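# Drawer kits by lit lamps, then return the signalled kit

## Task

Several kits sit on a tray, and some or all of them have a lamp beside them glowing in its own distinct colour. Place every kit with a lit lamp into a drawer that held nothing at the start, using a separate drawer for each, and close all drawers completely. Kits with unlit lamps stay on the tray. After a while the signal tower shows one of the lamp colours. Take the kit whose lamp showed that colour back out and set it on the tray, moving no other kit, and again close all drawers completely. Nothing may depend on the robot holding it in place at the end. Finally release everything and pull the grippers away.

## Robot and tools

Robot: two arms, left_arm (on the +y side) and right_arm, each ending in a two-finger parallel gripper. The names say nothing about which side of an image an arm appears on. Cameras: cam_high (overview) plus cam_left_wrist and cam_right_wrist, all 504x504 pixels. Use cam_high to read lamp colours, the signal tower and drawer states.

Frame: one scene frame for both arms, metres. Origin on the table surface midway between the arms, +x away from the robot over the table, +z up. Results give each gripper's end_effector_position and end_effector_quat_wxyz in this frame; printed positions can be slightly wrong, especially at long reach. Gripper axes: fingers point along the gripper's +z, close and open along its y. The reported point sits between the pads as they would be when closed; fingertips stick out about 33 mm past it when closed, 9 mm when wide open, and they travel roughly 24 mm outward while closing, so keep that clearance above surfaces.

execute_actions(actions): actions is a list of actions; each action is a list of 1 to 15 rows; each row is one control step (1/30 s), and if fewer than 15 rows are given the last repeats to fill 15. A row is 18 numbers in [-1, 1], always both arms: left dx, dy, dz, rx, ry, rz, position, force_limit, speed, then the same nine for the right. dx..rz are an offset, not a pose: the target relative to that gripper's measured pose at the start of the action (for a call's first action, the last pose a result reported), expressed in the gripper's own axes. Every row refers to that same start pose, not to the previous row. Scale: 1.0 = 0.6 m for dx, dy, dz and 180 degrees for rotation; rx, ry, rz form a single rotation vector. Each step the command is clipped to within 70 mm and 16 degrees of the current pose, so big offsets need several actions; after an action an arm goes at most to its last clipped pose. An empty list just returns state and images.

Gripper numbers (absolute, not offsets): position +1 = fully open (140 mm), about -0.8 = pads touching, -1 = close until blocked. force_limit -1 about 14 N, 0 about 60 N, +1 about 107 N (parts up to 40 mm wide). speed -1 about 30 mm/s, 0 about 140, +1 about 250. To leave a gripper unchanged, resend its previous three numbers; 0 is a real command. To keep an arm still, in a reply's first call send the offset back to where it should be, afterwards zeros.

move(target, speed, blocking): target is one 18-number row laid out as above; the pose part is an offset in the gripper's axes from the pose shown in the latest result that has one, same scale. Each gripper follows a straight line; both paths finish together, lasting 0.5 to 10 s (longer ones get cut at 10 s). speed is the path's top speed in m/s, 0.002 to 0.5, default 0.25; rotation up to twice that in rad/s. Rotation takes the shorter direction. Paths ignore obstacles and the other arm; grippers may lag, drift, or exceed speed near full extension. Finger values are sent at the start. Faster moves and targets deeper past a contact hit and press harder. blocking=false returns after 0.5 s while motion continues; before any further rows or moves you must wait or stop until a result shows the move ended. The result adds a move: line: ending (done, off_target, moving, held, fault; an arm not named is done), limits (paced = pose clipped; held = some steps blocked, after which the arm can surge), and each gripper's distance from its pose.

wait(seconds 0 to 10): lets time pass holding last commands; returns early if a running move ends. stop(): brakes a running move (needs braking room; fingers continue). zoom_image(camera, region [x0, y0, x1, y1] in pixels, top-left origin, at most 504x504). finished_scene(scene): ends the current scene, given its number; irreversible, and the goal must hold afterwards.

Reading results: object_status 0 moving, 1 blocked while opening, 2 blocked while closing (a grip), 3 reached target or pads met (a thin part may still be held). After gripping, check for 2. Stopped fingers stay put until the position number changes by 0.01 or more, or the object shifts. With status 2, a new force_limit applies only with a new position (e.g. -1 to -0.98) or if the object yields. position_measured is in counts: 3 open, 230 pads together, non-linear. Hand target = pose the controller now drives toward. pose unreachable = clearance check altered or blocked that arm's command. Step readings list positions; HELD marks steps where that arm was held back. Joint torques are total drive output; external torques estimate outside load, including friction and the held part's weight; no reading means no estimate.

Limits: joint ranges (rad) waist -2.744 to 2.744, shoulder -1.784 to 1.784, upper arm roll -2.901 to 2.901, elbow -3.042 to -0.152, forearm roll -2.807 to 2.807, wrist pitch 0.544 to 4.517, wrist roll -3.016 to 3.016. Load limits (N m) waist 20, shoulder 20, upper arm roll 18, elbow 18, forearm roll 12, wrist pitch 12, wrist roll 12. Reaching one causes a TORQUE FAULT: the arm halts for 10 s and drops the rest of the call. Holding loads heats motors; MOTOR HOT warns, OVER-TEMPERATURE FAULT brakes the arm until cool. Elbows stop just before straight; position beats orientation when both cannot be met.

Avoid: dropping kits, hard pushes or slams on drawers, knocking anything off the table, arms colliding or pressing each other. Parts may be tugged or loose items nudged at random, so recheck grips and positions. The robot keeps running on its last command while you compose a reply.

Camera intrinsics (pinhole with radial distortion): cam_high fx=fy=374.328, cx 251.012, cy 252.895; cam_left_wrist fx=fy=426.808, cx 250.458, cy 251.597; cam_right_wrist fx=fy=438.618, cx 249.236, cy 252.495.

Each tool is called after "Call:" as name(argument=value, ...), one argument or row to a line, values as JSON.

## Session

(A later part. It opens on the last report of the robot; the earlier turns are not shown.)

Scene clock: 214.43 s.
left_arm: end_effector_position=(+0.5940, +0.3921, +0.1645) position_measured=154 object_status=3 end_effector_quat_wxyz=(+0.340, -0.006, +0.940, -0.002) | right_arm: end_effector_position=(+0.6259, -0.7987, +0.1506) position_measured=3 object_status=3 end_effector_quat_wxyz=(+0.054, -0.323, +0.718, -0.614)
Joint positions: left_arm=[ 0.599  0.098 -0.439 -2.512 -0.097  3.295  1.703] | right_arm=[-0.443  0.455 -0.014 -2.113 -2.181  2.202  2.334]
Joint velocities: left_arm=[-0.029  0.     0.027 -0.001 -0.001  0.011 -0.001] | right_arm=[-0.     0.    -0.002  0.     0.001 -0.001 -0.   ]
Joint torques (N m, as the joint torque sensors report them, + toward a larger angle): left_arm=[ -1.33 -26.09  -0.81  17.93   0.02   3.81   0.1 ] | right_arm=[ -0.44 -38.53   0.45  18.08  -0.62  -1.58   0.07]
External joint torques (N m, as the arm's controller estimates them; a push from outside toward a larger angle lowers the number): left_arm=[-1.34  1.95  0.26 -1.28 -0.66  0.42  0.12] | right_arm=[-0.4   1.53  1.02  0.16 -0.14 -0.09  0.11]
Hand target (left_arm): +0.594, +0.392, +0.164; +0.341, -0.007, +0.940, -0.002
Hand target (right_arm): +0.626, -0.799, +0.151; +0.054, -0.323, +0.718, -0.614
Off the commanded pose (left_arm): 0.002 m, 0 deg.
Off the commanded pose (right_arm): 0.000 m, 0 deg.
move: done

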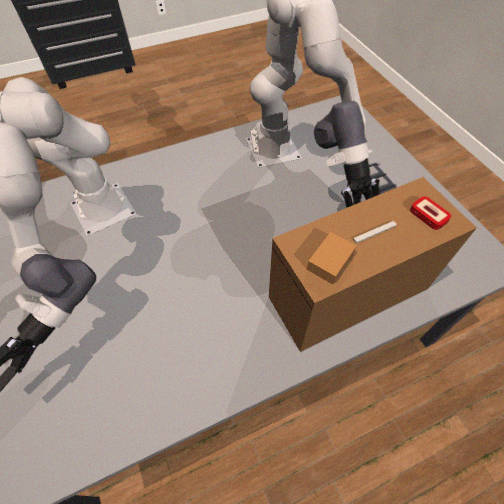

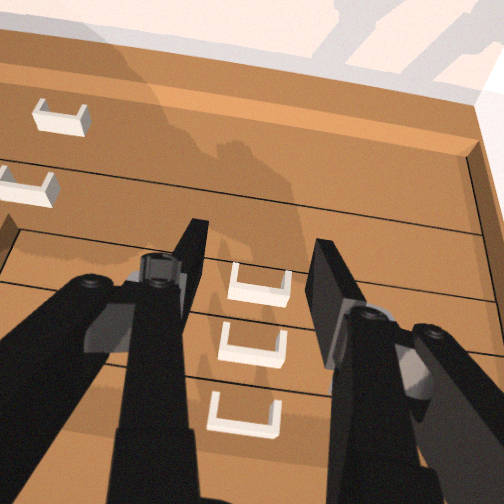

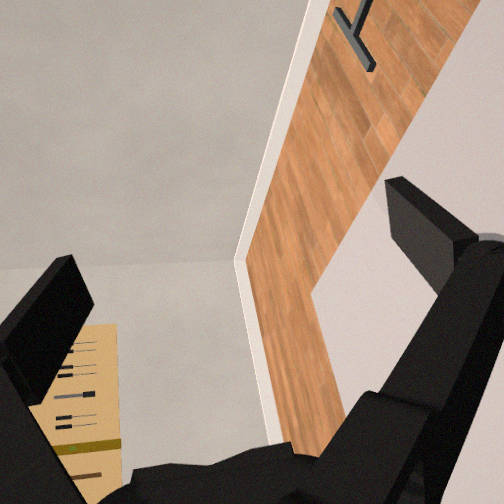

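Call:
move(
  target=[-0.012,0,0.01,0,0,0,-0.2,0.3,0,0,0,0,0,0,0,1,0,0],
  speed=0.02,
)

Call:
move(
  target=[0,0,0,0,0,0,-1,0.5,-0.5,0,0,0,0,0,0,1,0,0],
)

Call:
move(
  target=[0.038,0,-0.032,0,0,0,-1,0.5,-0.5,0,0,0,0,0,0,1,0,0],
  speed=0.04,
)

Scene clock: 216.93 s.
left_arm: end_effector_position=(+0.6004, +0.3929, +0.1650) position_measured=154 object_status=3 end_effector_quat_wxyz=(+0.340, -0.006, +0.940, -0.001) | right_arm: end_effector_position=(+0.6259, -0.7987, +0.1506) position_measured=3 object_status=3 end_effector_quat_wxyz=(+0.054, -0.323, +0.718, -0.614)
Joint positions: left_arm=[ 0.535  0.111 -0.374 -2.49  -0.098  3.287  1.703] | right_arm=[-0.443  0.455 -0.014 -2.113 -2.181  2.202  2.334]
Joint velocities: left_arm=[-0.077 -0.001  0.074  0.003  0.    -0.003  0.001] | right_arm=[ 0.    -0.001 -0.    -0.001 -0.001 -0.    -0.001]
Joint torques (N m, as the joint torque sensors report them, + toward a larger angle): left_arm=[ -1.95 -23.47  -0.2   24.65   0.02   3.34   0.22] | right_arm=[ -0.62 -38.47   0.73  18.51  -0.57  -1.57   0.08]
External joint torques (N m, as the arm's controller estimates them; a push from outside toward a larger angle lowers the number): left_arm=[-1.94  5.79  0.88  5.34 -0.67 -0.04  0.24] | right_arm=[-0.58  1.54  1.3   0.63 -0.09 -0.08  0.12]
Hand target (left_arm): +0.603, +0.392, +0.164; +0.340, -0.006, +0.940, -0.002
Hand target (right_arm): +0.626, -0.799, +0.151; +0.054, -0.323, +0.718, -0.614
Off the commanded pose (left_arm): 0.003 m, 0 deg.
Off the commanded pose (right_arm): 0.000 m, 0 deg.
move: done

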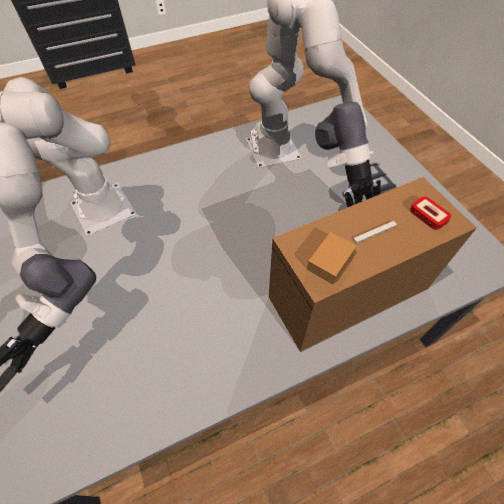

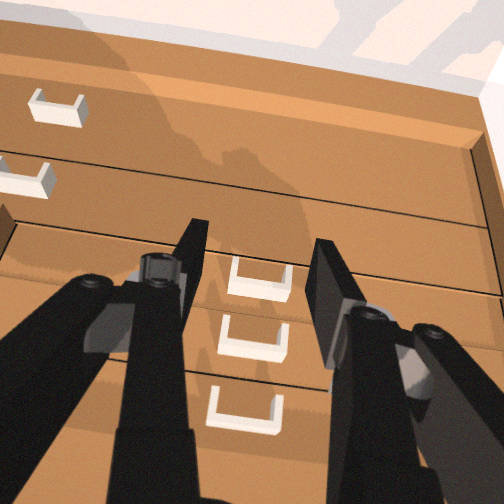

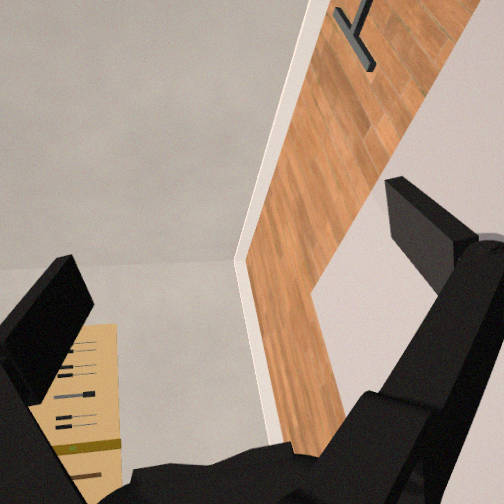

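Scene clock: 217.43 s.
left_arm: end_effector_position=(+0.5983, +0.3950, +0.1638) position_measured=195 object_status=0 end_effector_quat_wxyz=(+0.338, -0.008, +0.941, -0.001) | right_arm: end_effector_position=(+0.6259, -0.7987, +0.1506) position_measured=3 object_status=3 end_effector_quat_wxyz=(+0.054, -0.323, +0.718, -0.614)
Joint positions: left_arm=[ 0.536  0.108 -0.372 -2.494 -0.098  3.284  1.702] | right_arm=[-0.443  0.455 -0.014 -2.113 -2.181  2.202  2.334]
Joint velocities: left_arm=[ 0.001 -0.001 -0.001 -0.    -0.001 -0.001 -0.002] | right_arm=[ 0.    -0.    -0.001  0.002  0.001 -0.    -0.   ]
Joint torques (N m, as the joint torque sensors report them, + toward a larger angle): left_arm=[ -0.38 -27.18  -2.69  20.72   0.77   3.75   0.09] | right_arm=[ -0.65 -38.54   0.71  18.44  -0.63  -1.57   0.08]
External joint torques (N m, as the arm's controller estimates them; a push from outside toward a larger angle lowers the number): left_arm=[-0.41  2.18 -1.71  1.27  0.1   0.32  0.1 ] | right_arm=[-0.62  1.48  1.27  0.52 -0.15 -0.08  0.12]
Hand target (left_arm): +0.600, +0.393, +0.165; +0.340, -0.006, +0.940, -0.001
Hand target (right_arm): +0.626, -0.799, +0.151; +0.054, -0.323, +0.718, -0.614
Off the commanded pose (left_arm): 0.003 m, 0 deg.
Off the commanded pose (right_arm): 0.000 m, 0 deg.
move: done

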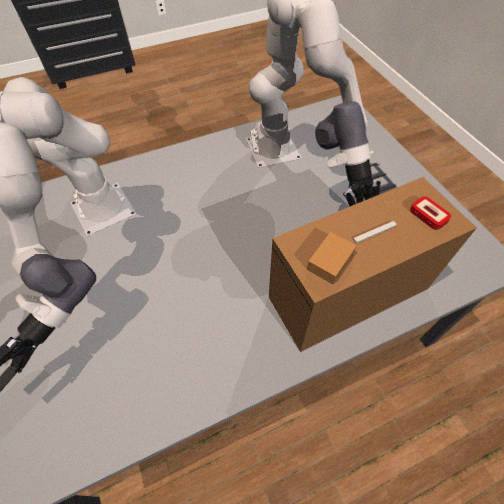

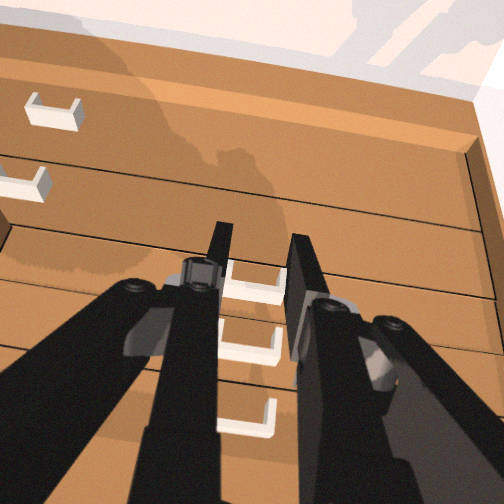

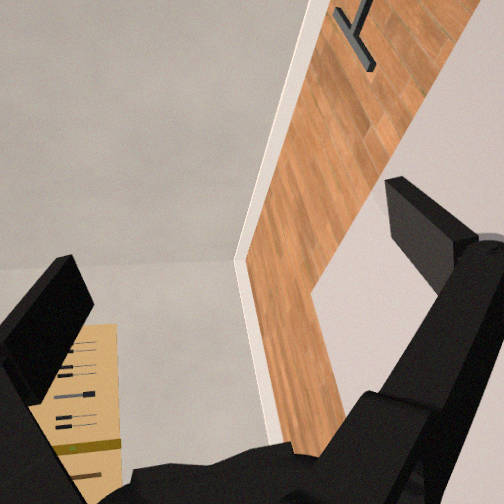

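Scene clock: 218.47 s.
left_arm: end_effector_position=(+0.5699, +0.3936, +0.1641) position_measured=195 object_status=2 end_effector_quat_wxyz=(+0.337, -0.007, +0.941, +0.007) | right_arm: end_effector_position=(+0.6259, -0.7987, +0.1506) position_measured=3 object_status=3 end_effector_quat_wxyz=(+0.054, -0.323, +0.718, -0.614)
Joint positions: left_arm=[ 0.68   0.037 -0.51  -2.588 -0.047  3.308  1.649] | right_arm=[-0.443  0.455 -0.014 -2.113 -2.181  2.202  2.334]
Joint velocities: left_arm=[ 0.111  0.    -0.083 -0.008  0.109  0.009 -0.09 ] | right_arm=[-0.001  0.     0.001 -0.    -0.001 -0.001 -0.001]
Joint torques (N m, as the joint torque sensors report them, + toward a larger angle): left_arm=[  1.94 -26.09  -2.3   16.08   1.58   3.67   0.24] | right_arm=[ -0.32 -38.55   0.64  18.19  -0.6   -1.56   0.06]
External joint torques (N m, as the arm's controller estimates them; a push from outside toward a larger angle lowers the number): left_arm=[ 1.93 -1.06 -1.91 -2.95  1.13  0.25  0.27] | right_arm=[-0.26  1.5   1.22  0.28 -0.12 -0.07  0.1 ]
Hand target (left_arm): +0.569, +0.394, +0.164; +0.338, -0.010, +0.941, +0.006
Hand target (right_arm): +0.626, -0.799, +0.151; +0.054, -0.323, +0.718, -0.614
Off the commanded pose (left_arm): 0.002 m, 1 deg.
Off the commanded pose (right_arm): 0.000 m, 0 deg.
move: done

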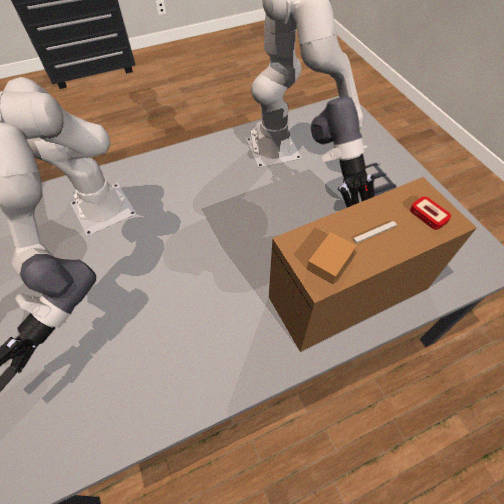

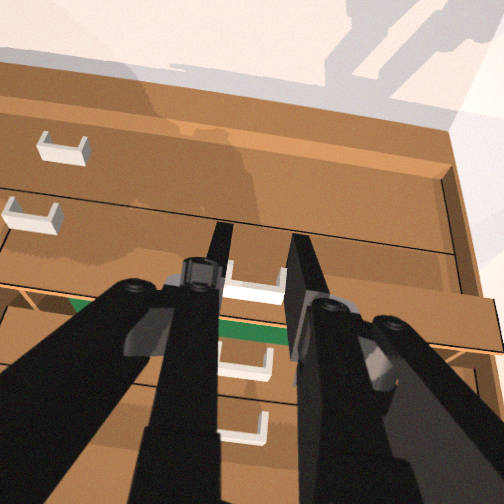

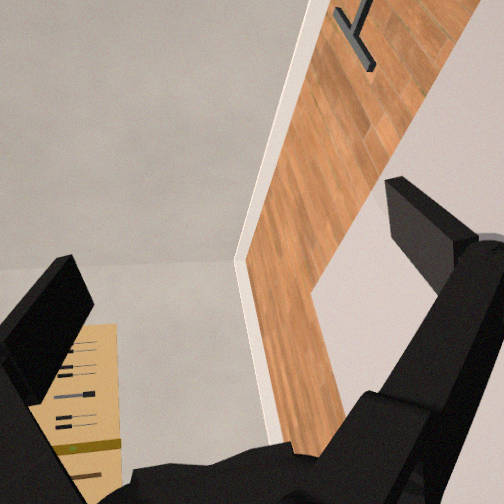

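Call:
move(
  target=[0.142,-0.005,-0.116,0,0,0,-1,0.5,-0.5,0,0,0,0,0,0,1,0,0],
  speed=0.06,
)

Call:
move(
  target=[0,0,0,0,0,0,0.3,0.3,0.3,0,0,0,0,0,0,1,0,0],
)

Call:
move(
  target=[-0.06,0,-0.08,0,0.07,0,0.3,0.3,0.3,0,0,0,0,0,0,1,0,0],
)

Scene clock: 222.23 s.
left_arm: end_effector_position=(+0.4610, +0.3928, +0.1637) position_measured=195 object_status=2 end_effector_quat_wxyz=(+0.338, -0.009, +0.941, +0.012) | right_arm: end_effector_position=(+0.6259, -0.7987, +0.1506) position_measured=3 object_status=3 end_effector_quat_wxyz=(+0.054, -0.323, +0.718, -0.614)
Joint positions: left_arm=[ 0.286 -0.253 -0.032 -2.924  0.248  3.367  1.408] | right_arm=[-0.443  0.455 -0.014 -2.113 -2.181  2.202  2.334]
Joint velocities: left_arm=[-0.012 -0.003  0.013 -0.003 -0.    -0.002 -0.002] | right_arm=[ 0.001  0.    -0.001  0.     0.    -0.     0.002]
Joint torques (N m, as the joint torque sensors report them, + toward a larger angle): left_arm=[ -1.94 -18.76   0.06  16.94   0.81   3.     0.03] | right_arm=[ -0.54 -38.67   0.67  18.46  -0.6   -1.58   0.07]
External joint torques (N m, as the arm's controller estimates them; a push from outside toward a larger angle lowers the number): left_arm=[-1.93 -1.54 -0.04 -1.45  0.81 -0.4   0.05] | right_arm=[-0.52  1.42  1.23  0.52 -0.12 -0.09  0.11]
Hand target (left_arm): +0.459, +0.391, +0.163; +0.336, -0.006, +0.942, +0.011
Hand target (right_arm): +0.626, -0.799, +0.151; +0.054, -0.323, +0.718, -0.614
Off the commanded pose (left_arm): 0.004 m, 1 deg.
Off the commanded pose (right_arm): 0.000 m, 0 deg.
move: off_target (left_arm)

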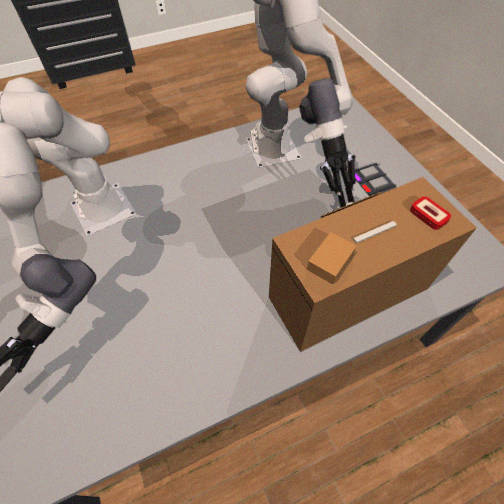

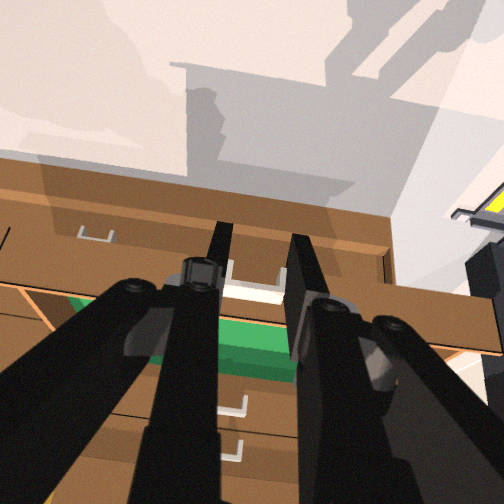

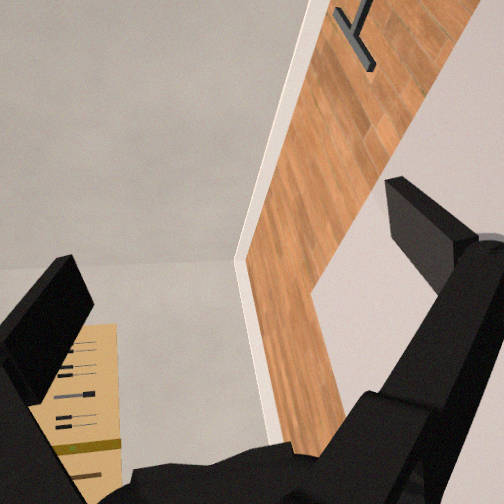

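Scene clock: 222.83 s.
left_arm: end_effector_position=(+0.4609, +0.3929, +0.1635) position_measured=91 object_status=0 end_effector_quat_wxyz=(+0.337, -0.009, +0.941, +0.012) | right_arm: end_effector_position=(+0.6259, -0.7987, +0.1506) position_measured=3 object_status=3 end_effector_quat_wxyz=(+0.054, -0.323, +0.718, -0.614)
Joint positions: left_arm=[ 0.286 -0.253 -0.032 -2.924  0.248  3.366  1.408] | right_arm=[-0.443  0.455 -0.014 -2.113 -2.181  2.202  2.334]
Joint velocities: left_arm=[-0.001  0.    -0.001 -0.001 -0.001  0.001  0.001] | right_arm=[-0.    -0.    -0.    -0.001 -0.    -0.001  0.001]
Joint torques (N m, as the joint torque sensors report them, + toward a larger angle): left_arm=[  0.58 -17.16  -0.41  18.17   0.11   3.48   0.03] | right_arm=[ -0.58 -38.56   0.47  18.49  -0.57  -1.58   0.07]
External joint torques (N m, as the arm's controller estimates them; a push from outside toward a larger angle lowers the number): left_arm=[ 0.59  0.04 -0.51 -0.12  0.1   0.11  0.05] | right_arm=[-0.46  1.46  1.11  0.63 -0.09 -0.08  0.11]
Hand target (left_arm): +0.461, +0.393, +0.164; +0.338, -0.009, +0.941, +0.012
Hand target (right_arm): +0.626, -0.799, +0.151; +0.054, -0.323, +0.718, -0.614
Off the commanded pose (left_arm): 0.000 m, 0 deg.
Off the commanded pose (right_arm): 0.000 m, 0 deg.
move: done

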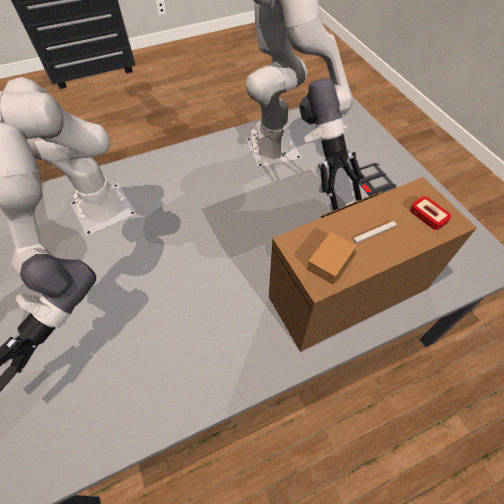

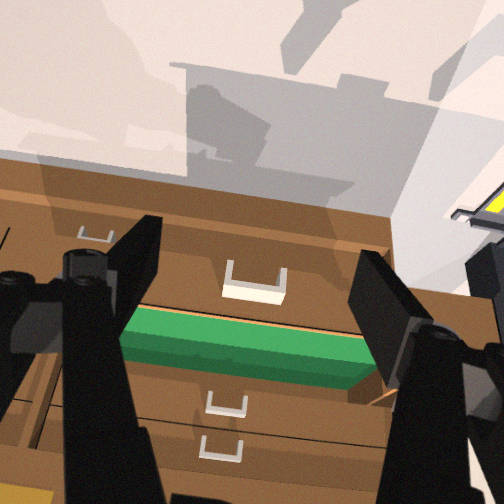

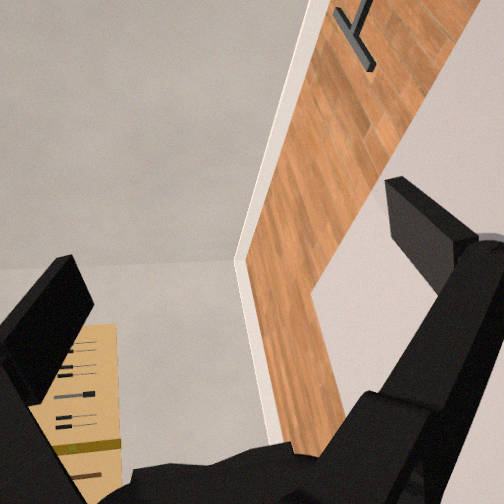

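Scene clock: 224.17 s.
left_arm: end_effector_position=(+0.4575, +0.3963, +0.2263) position_measured=91 object_status=3 end_effector_quat_wxyz=(+0.235, -0.015, +0.972, +0.016) | right_arm: end_effector_position=(+0.6259, -0.7987, +0.1506) position_measured=3 object_status=3 end_effector_quat_wxyz=(+0.054, -0.323, +0.718, -0.614)
Joint positions: left_arm=[ 0.048 -0.434  0.155 -2.701  0.184  2.743  1.456] | right_arm=[-0.443  0.455 -0.014 -2.113 -2.181  2.202  2.334]
Joint velocities: left_arm=[-0.003 -0.     0.002 -0.    -0.    -0.014  0.01 ] | right_arm=[ 0.002 -0.    -0.001  0.     0.    -0.     0.001]
Joint torques (N m, as the joint torque sensors report them, + toward a larger angle): left_arm=[ -1.93 -14.03  -1.01  24.27   0.43   2.86   0.29] | right_arm=[ -0.34 -38.54   0.52  18.24  -0.57  -1.59   0.07]
External joint torques (N m, as the arm's controller estimates them; a push from outside toward a larger angle lowers the number): left_arm=[-1.89  1.52  0.91  1.04 -0.09 -0.39  0.3 ] | right_arm=[-0.5   1.47  0.92  0.37 -0.09 -0.12  0.1 ]
Hand target (left_arm): +0.457, +0.396, +0.226; +0.233, -0.012, +0.972, +0.017
Hand target (right_arm): +0.626, -0.799, +0.151; +0.054, -0.323, +0.718, -0.614
Off the commanded pose (left_arm): 0.005 m, 1 deg.
Off the commanded pose (right_arm): 0.000 m, 0 deg.
move: off_target (left_arm)

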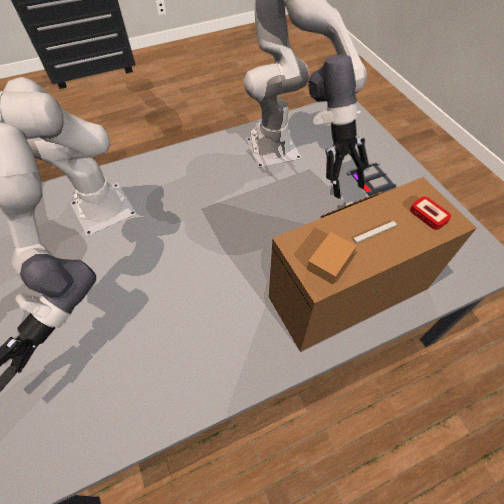

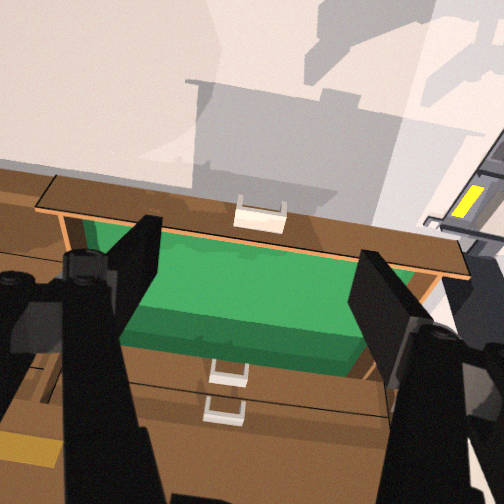

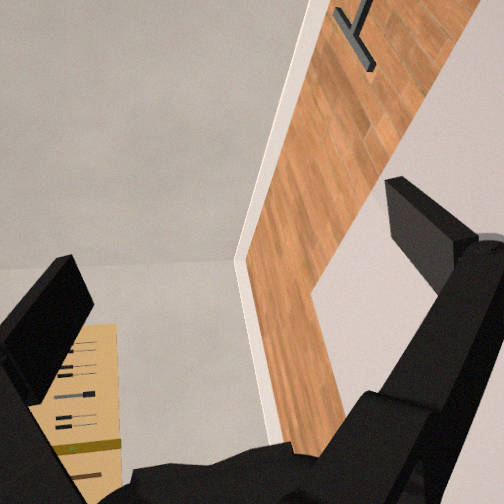

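Call:
move(
  target=[-0.145,0.448,0.097,0.012,0.151,0,0.3,0.3,0.3,0,0,0,0,0,0,1,0,0],
  speed=0.3,
)

Call:
move(
  target=[0,0,0.27,0,0,0,0.3,0.3,0.3,0,0,0,0,0,0,1,0,0],
  speed=0.2,
)

Scene clock: 229.20 s.
left_arm: end_effector_position=(+0.5483, +0.6692, +0.2149) position_measured=91 object_status=3 end_effector_quat_wxyz=(-0.002, -0.021, +1.000, -0.009) | right_arm: end_effector_position=(+0.6259, -0.7987, +0.1506) position_measured=3 object_status=3 end_effector_quat_wxyz=(+0.054, -0.323, +0.718, -0.614)
Joint positions: left_arm=[ 0.258  0.442  0.428 -1.51  -0.202  1.898  2.112] | right_arm=[-0.443  0.455 -0.014 -2.113 -2.181  2.202  2.334]
Joint velocities: left_arm=[ 0.002  0.002 -0.002 -0.    -0.002 -0.011  0.027] | right_arm=[ 0.001  0.001 -0.    -0.001 -0.001  0.    -0.001]
Joint torques (N m, as the joint torque sensors report them, + toward a larger angle): left_arm=[  1.58 -40.44   3.95  24.95   0.61   1.85   0.3 ] | right_arm=[ -0.43 -38.5    0.64  18.56  -0.61  -1.59   0.05]
External joint torques (N m, as the arm's controller estimates them; a push from outside toward a larger angle lowers the number): left_arm=[ 1.51  2.31 -1.93  1.31 -0.17 -0.51  0.3 ] | right_arm=[-0.51  1.32  1.1   0.82 -0.13 -0.13  0.09]
Hand target (left_arm): +0.548, +0.669, +0.214; -0.004, -0.015, +1.000, -0.010
Hand target (right_arm): +0.626, -0.799, +0.151; +0.054, -0.323, +0.718, -0.614
Off the commanded pose (left_arm): 0.007 m, 1 deg.
Off the commanded pose (right_arm): 0.000 m, 0 deg.
move: off_target (left_arm)

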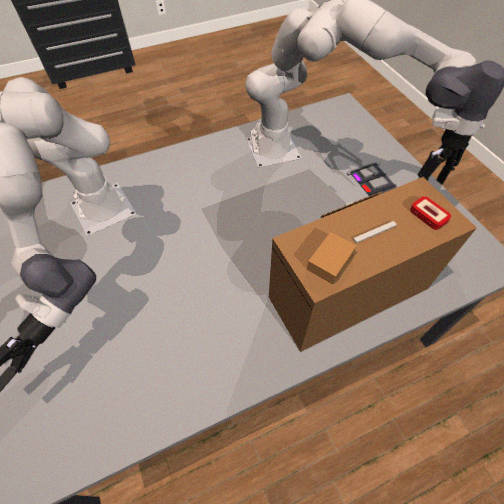

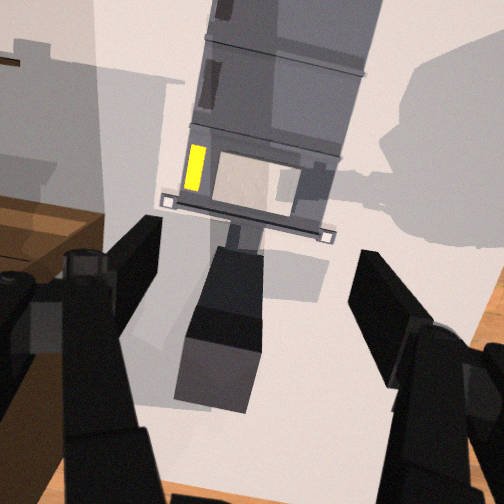

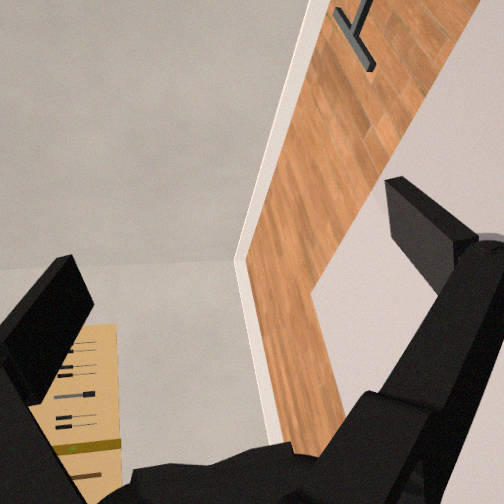

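Scene clock: 230.67 s.
left_arm: end_effector_position=(+0.5484, +0.6627, +0.0508) position_measured=91 object_status=3 end_effector_quat_wxyz=(-0.005, -0.020, +1.000, -0.011) | right_arm: end_effector_position=(+0.6259, -0.7987, +0.1506) position_measured=3 object_status=3 end_effector_quat_wxyz=(+0.054, -0.323, +0.718, -0.614)
Joint positions: left_arm=[ 0.278  0.613  0.37  -1.677 -0.284  2.218  2.16 ] | right_arm=[-0.443  0.455 -0.014 -2.113 -2.181  2.202  2.334]
Joint velocities: left_arm=[ 0.001  0.001 -0.005 -0.002 -0.001  0.011  0.01 ] | right_arm=[-0.001  0.001 -0.    -0.001  0.     0.    -0.   ]
Joint torques (N m, as the joint torque sensors report them, + toward a larger angle): left_arm=[  1.94 -44.3    5.32  21.86  -0.45   2.61   0.21] | right_arm=[ -0.45 -38.58   0.61  18.31  -0.59  -1.58   0.05]
External joint torques (N m, as the arm's controller estimates them; a push from outside toward a larger angle lowers the number): left_arm=[ 1.97  1.64 -1.88  0.16 -1.11  0.27  0.21] | right_arm=[-0.41  1.24  1.18  0.54 -0.11 -0.11  0.09]
Hand target (left_arm): +0.551, +0.663, +0.052; -0.002, -0.019, +1.000, -0.011
Hand target (right_arm): +0.626, -0.799, +0.151; +0.054, -0.323, +0.718, -0.614
Off the commanded pose (left_arm): 0.004 m, 0 deg.
Off the commanded pose (right_arm): 0.000 m, 0 deg.
move: off_target (left_arm)

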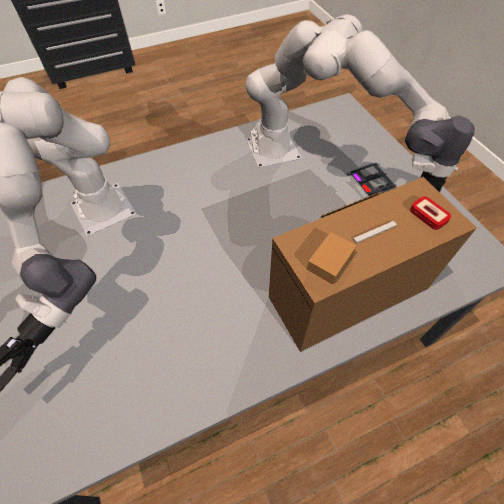

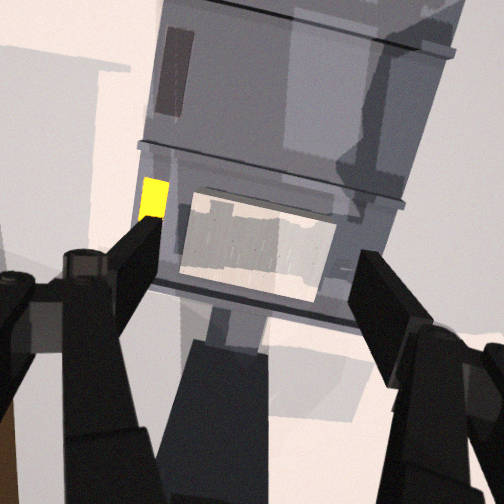

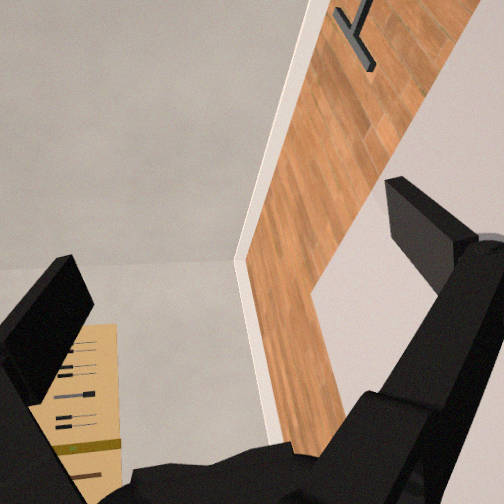

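Call:
move(
  target=[-0.004,0,0.035,0,0,0,0.3,0.3,0.3,0,0,0,0,0,0,1,0,0],
  speed=0.03,
)

Call:
move(
  target=[0,0,0,0,0,0,-1,0.3,-0.3,0,0,0,0,0,0,1,0,0],
)

Call:
move(
  target=[0.03,0,-0.33,0,0,0,-1,0.3,-0.3,0,0,0,0,0,0,1,0,0],
  speed=0.2,
)

Scene clock: 234.47 s.
left_arm: end_effector_position=(+0.5484, +0.6610, +0.0292) position_measured=91 object_status=3 end_effector_quat_wxyz=(-0.009, -0.020, +1.000, -0.012) | right_arm: end_effector_position=(+0.6259, -0.7987, +0.1506) position_measured=3 object_status=3 end_effector_quat_wxyz=(+0.054, -0.323, +0.718, -0.614)
Joint positions: left_arm=[ 0.283  0.65   0.359 -1.675 -0.294  2.246  2.163] | right_arm=[-0.443  0.455 -0.014 -2.113 -2.181  2.202  2.334]
Joint velocities: left_arm=[ 0.004 -0.    -0.002  0.006 -0.     0.011 -0.001] | right_arm=[-0.     0.     0.001  0.    -0.     0.     0.   ]
Joint torques (N m, as the joint torque sensors report them, + toward a larger angle): left_arm=[  2.15 -44.11   5.47  22.2   -0.43   2.79   0.25] | right_arm=[ -0.38 -38.71   0.61  18.35  -0.59  -1.58   0.05]
External joint torques (N m, as the arm's controller estimates them; a push from outside toward a larger angle lowers the number): left_arm=[ 2.02  2.67 -2.08  0.8  -1.08  0.45  0.25] | right_arm=[-0.33  1.21  1.19  0.5  -0.11 -0.1   0.09]
Hand target (left_arm): +0.551, +0.662, +0.030; -0.005, -0.020, +1.000, -0.012
Hand target (right_arm): +0.626, -0.799, +0.151; +0.054, -0.323, +0.718, -0.614
Off the commanded pose (left_arm): 0.003 m, 0 deg.
Off the commanded pose (right_arm): 0.000 m, 0 deg.
move: done

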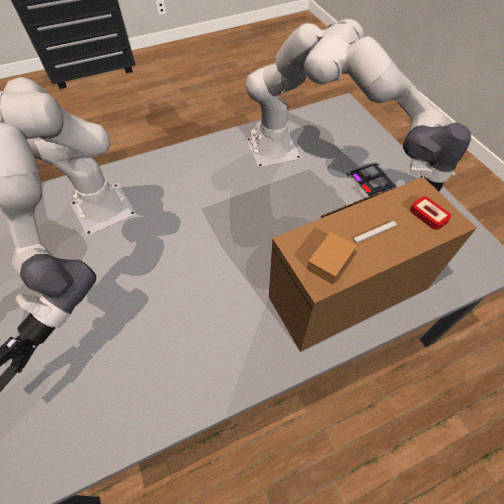

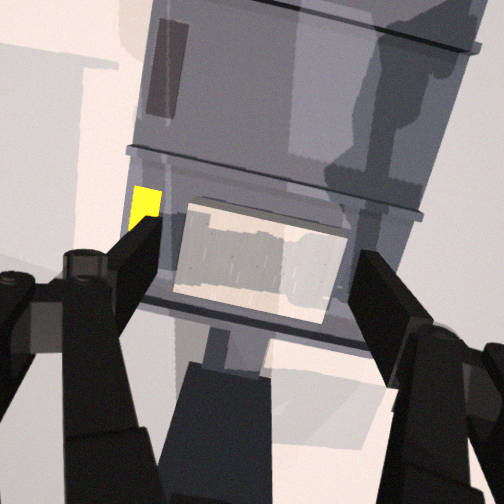

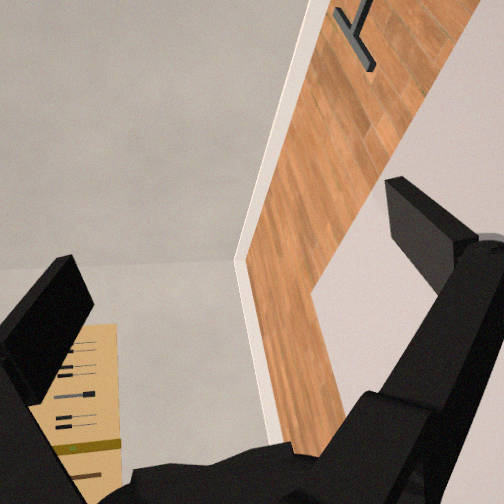

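Scene clock: 234.97 s.
left_arm: end_effector_position=(+0.5487, +0.6639, +0.0309) position_measured=133 object_status=2 end_effector_quat_wxyz=(-0.007, -0.022, +1.000, -0.010) | right_arm: end_effector_position=(+0.6259, -0.7987, +0.1506) position_measured=3 object_status=3 end_effector_quat_wxyz=(+0.054, -0.323, +0.718, -0.614)
Joint positions: left_arm=[ 0.284  0.649  0.362 -1.674 -0.294  2.248  2.163] | right_arm=[-0.443  0.455 -0.014 -2.113 -2.181  2.202  2.334]
Joint velocities: left_arm=[-0.     0.001 -0.001  0.     0.    -0.001 -0.   ] | right_arm=[ 0.002 -0.001 -0.001 -0.001 -0.    -0.     0.   ]
Joint torques (N m, as the joint torque sensors report them, + toward a larger angle): left_arm=[  0.03 -43.95   5.93  20.7    0.36   2.04   0.13] | right_arm=[ -0.41 -38.37   0.59  18.45  -0.58  -1.59   0.07]
External joint torques (N m, as the arm's controller estimates them; a push from outside toward a larger angle lowers the number): left_arm=[ 0.11  2.51 -1.43 -0.66 -0.29 -0.3   0.13] | right_arm=[-0.36  1.55  1.18  0.63 -0.1  -0.1   0.11]
Hand target (left_arm): +0.548, +0.661, +0.029; -0.009, -0.020, +1.000, -0.012
Hand target (right_arm): +0.626, -0.799, +0.151; +0.054, -0.323, +0.718, -0.614
Off the commanded pose (left_arm): 0.003 m, 0 deg.
Off the commanded pose (right_arm): 0.000 m, 0 deg.
move: done

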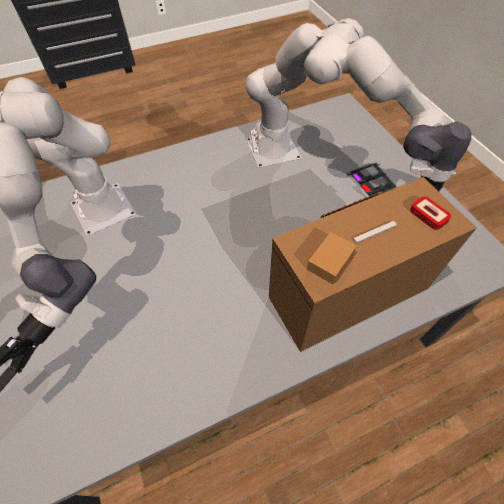

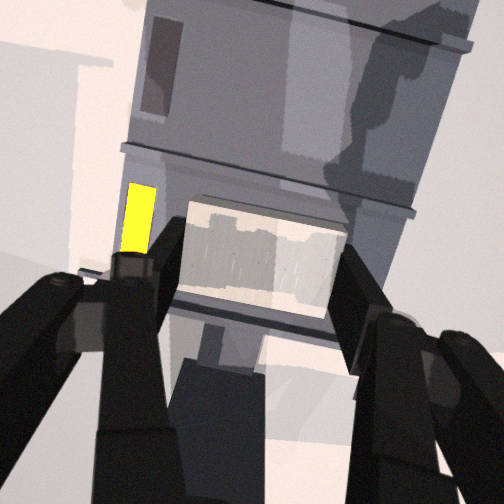

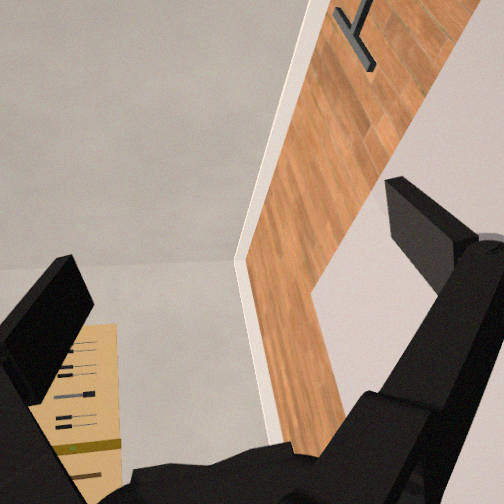

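Scene clock: 236.67 s.
left_arm: end_effector_position=(+0.5307, +0.6698, +0.2299) position_measured=133 object_status=2 end_effector_quat_wxyz=(-0.006, -0.023, +1.000, -0.008) | right_arm: end_effector_position=(+0.6259, -0.7987, +0.1506) position_measured=3 object_status=3 end_effector_quat_wxyz=(+0.054, -0.323, +0.718, -0.614)
Joint positions: left_arm=[ 0.252  0.386  0.436 -1.552 -0.175  1.882  2.108] | right_arm=[-0.443  0.455 -0.014 -2.113 -2.181  2.202  2.334]
Joint velocities: left_arm=[ 0.001 -0.001  0.     0.     0.    -0.01  -0.006] | right_arm=[ 0.    -0.002  0.     0.001  0.002  0.     0.002]
Joint torques (N m, as the joint torque sensors report them, + toward a larger angle): left_arm=[ -0.55 -38.88   5.77  23.97   1.77   1.93  -0.15] | right_arm=[ -0.6  -38.81   0.63  18.43  -0.58  -1.58   0.04]
External joint torques (N m, as the arm's controller estimates them; a push from outside toward a larger angle lowers the number): left_arm=[-0.7   2.54  0.35 -0.02  0.96 -0.45 -0.15] | right_arm=[-0.57  1.28  1.19  0.51 -0.1  -0.09  0.08]
Hand target (left_arm): +0.530, +0.670, +0.230; -0.008, -0.024, +1.000, -0.006
Hand target (right_arm): +0.626, -0.799, +0.151; +0.054, -0.323, +0.718, -0.614
Off the commanded pose (left_arm): 0.004 m, 0 deg.
Off the commanded pose (right_arm): 0.000 m, 0 deg.
move: off_target (left_arm)

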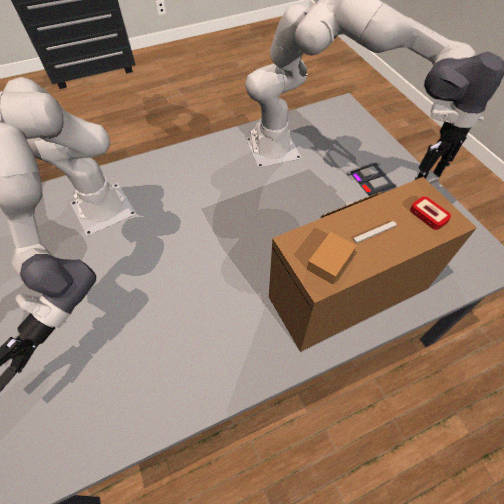

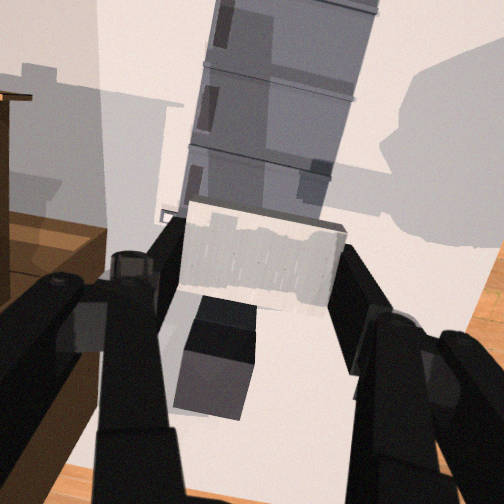

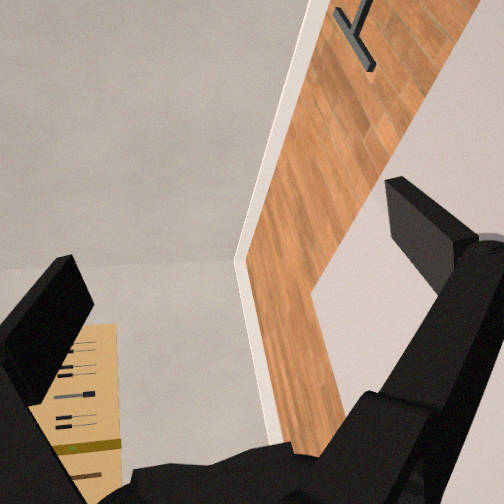

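Call:
move(
  target=[0.012,-0.455,0,0,0,0,-1,0.3,-0.3,0,0,0,0,0,0,1,0,0],
  speed=0.3,
)

Call:
move(
  target=[0,0,0.065,0,0,0,-1,0.3,-0.3,0,0,0,0,0,0,1,0,0],
  speed=0.06,
)

Scene clock: 240.40 s.
left_arm: end_effector_position=(+0.5368, +0.3973, +0.2368) position_measured=133 object_status=2 end_effector_quat_wxyz=(-0.005, -0.018, +1.000, -0.005) | right_arm: end_effector_position=(+0.6259, -0.7987, +0.1506) position_measured=3 object_status=3 end_effector_quat_wxyz=(+0.054, -0.323, +0.718, -0.614)
Joint positions: left_arm=[-0.136  0.139  0.342 -1.854 -0.062  1.974  1.63 ] | right_arm=[-0.443  0.455 -0.014 -2.113 -2.181  2.202  2.334]
Joint velocities: left_arm=[ 0.    -0.002 -0.001 -0.001  0.002  0.002 -0.03 ] | right_arm=[ 0.     0.001  0.     0.001  0.     0.001 -0.002]
Joint torques (N m, as the joint torque sensors report them, + toward a larger angle): left_arm=[ -0.15 -35.16   0.9   23.36   1.67   2.89  -0.12] | right_arm=[ -0.45 -38.32   0.8   18.23  -0.6   -1.56   0.07]
External joint torques (N m, as the arm's controller estimates them; a push from outside toward a larger angle lowers the number): left_arm=[-0.17 -0.65 -0.73 -0.79  0.92  0.49 -0.12] | right_arm=[-0.48  1.48  1.31  0.46 -0.13 -0.09  0.11]
Hand target (left_arm): +0.537, +0.398, +0.238; -0.003, -0.023, +1.000, -0.004
Hand target (right_arm): +0.626, -0.799, +0.151; +0.054, -0.323, +0.718, -0.614
Off the commanded pose (left_arm): 0.003 m, 1 deg.
Off the commanded pose (right_arm): 0.000 m, 0 deg.
move: done

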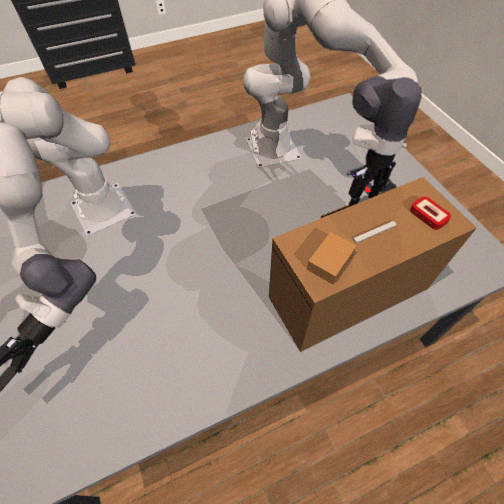

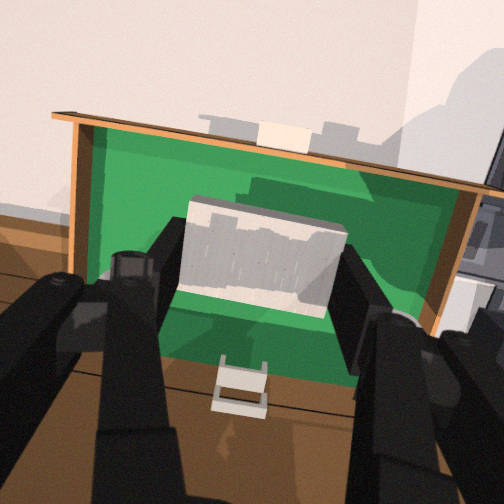

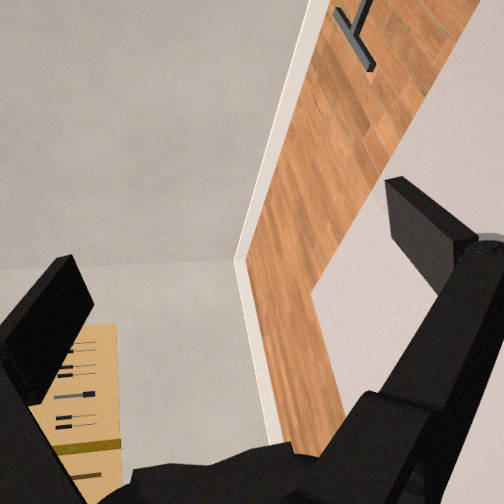

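Scene clock: 241.53 s.
left_arm: end_effector_position=(+0.5358, +0.3976, +0.1981) position_measured=133 object_status=2 end_effector_quat_wxyz=(-0.007, -0.019, +1.000, -0.004) | right_arm: end_effector_position=(+0.6259, -0.7987, +0.1506) position_measured=3 object_status=3 end_effector_quat_wxyz=(+0.054, -0.323, +0.718, -0.614)
Joint positions: left_arm=[-0.136  0.171  0.342 -1.915 -0.073  2.061  1.636] | right_arm=[-0.443  0.455 -0.014 -2.113 -2.181  2.202  2.334]
Joint velocities: left_arm=[-0.001 -0.001  0.001 -0.    -0.001  0.011  0.004] | right_arm=[ 0.001  0.    -0.001 -0.     0.     0.     0.   ]
Joint torques (N m, as the joint torque sensors report them, + toward a larger angle): left_arm=[  0.15 -34.21   0.75  22.34  -0.38   2.76   0.22] | right_arm=[ -0.33 -38.65   0.38  18.31  -0.6   -1.58   0.06]
External joint torques (N m, as the arm's controller estimates them; a push from outside toward a larger angle lowers the number): left_arm=[-0.04  0.86 -1.41 -1.32 -1.1   0.38  0.22] | right_arm=[-0.42  1.34  0.84  0.44 -0.12 -0.1   0.1 ]
Hand target (left_arm): +0.537, +0.396, +0.198; -0.005, -0.017, +1.000, -0.006
Hand target (right_arm): +0.626, -0.799, +0.151; +0.054, -0.323, +0.718, -0.614
Off the commanded pose (left_arm): 0.001 m, 0 deg.
Off the commanded pose (right_arm): 0.000 m, 0 deg.
move: done

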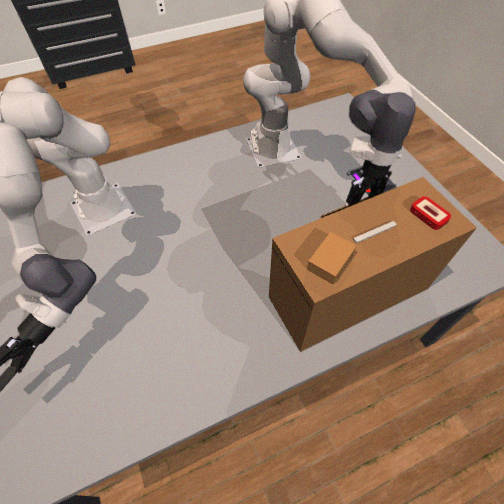

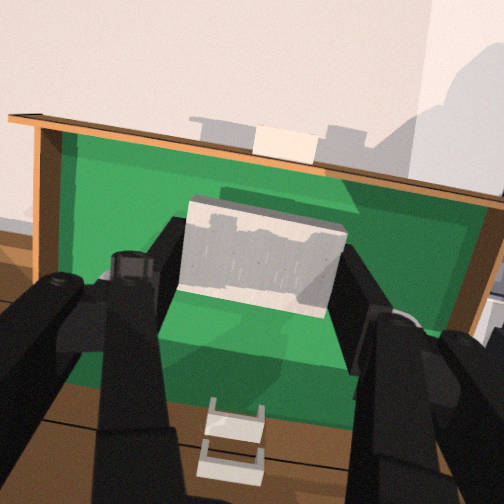

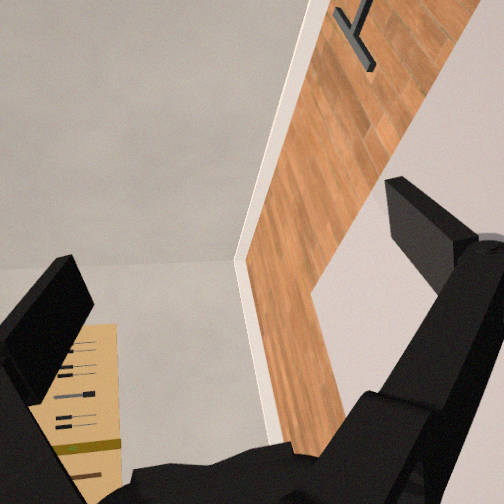

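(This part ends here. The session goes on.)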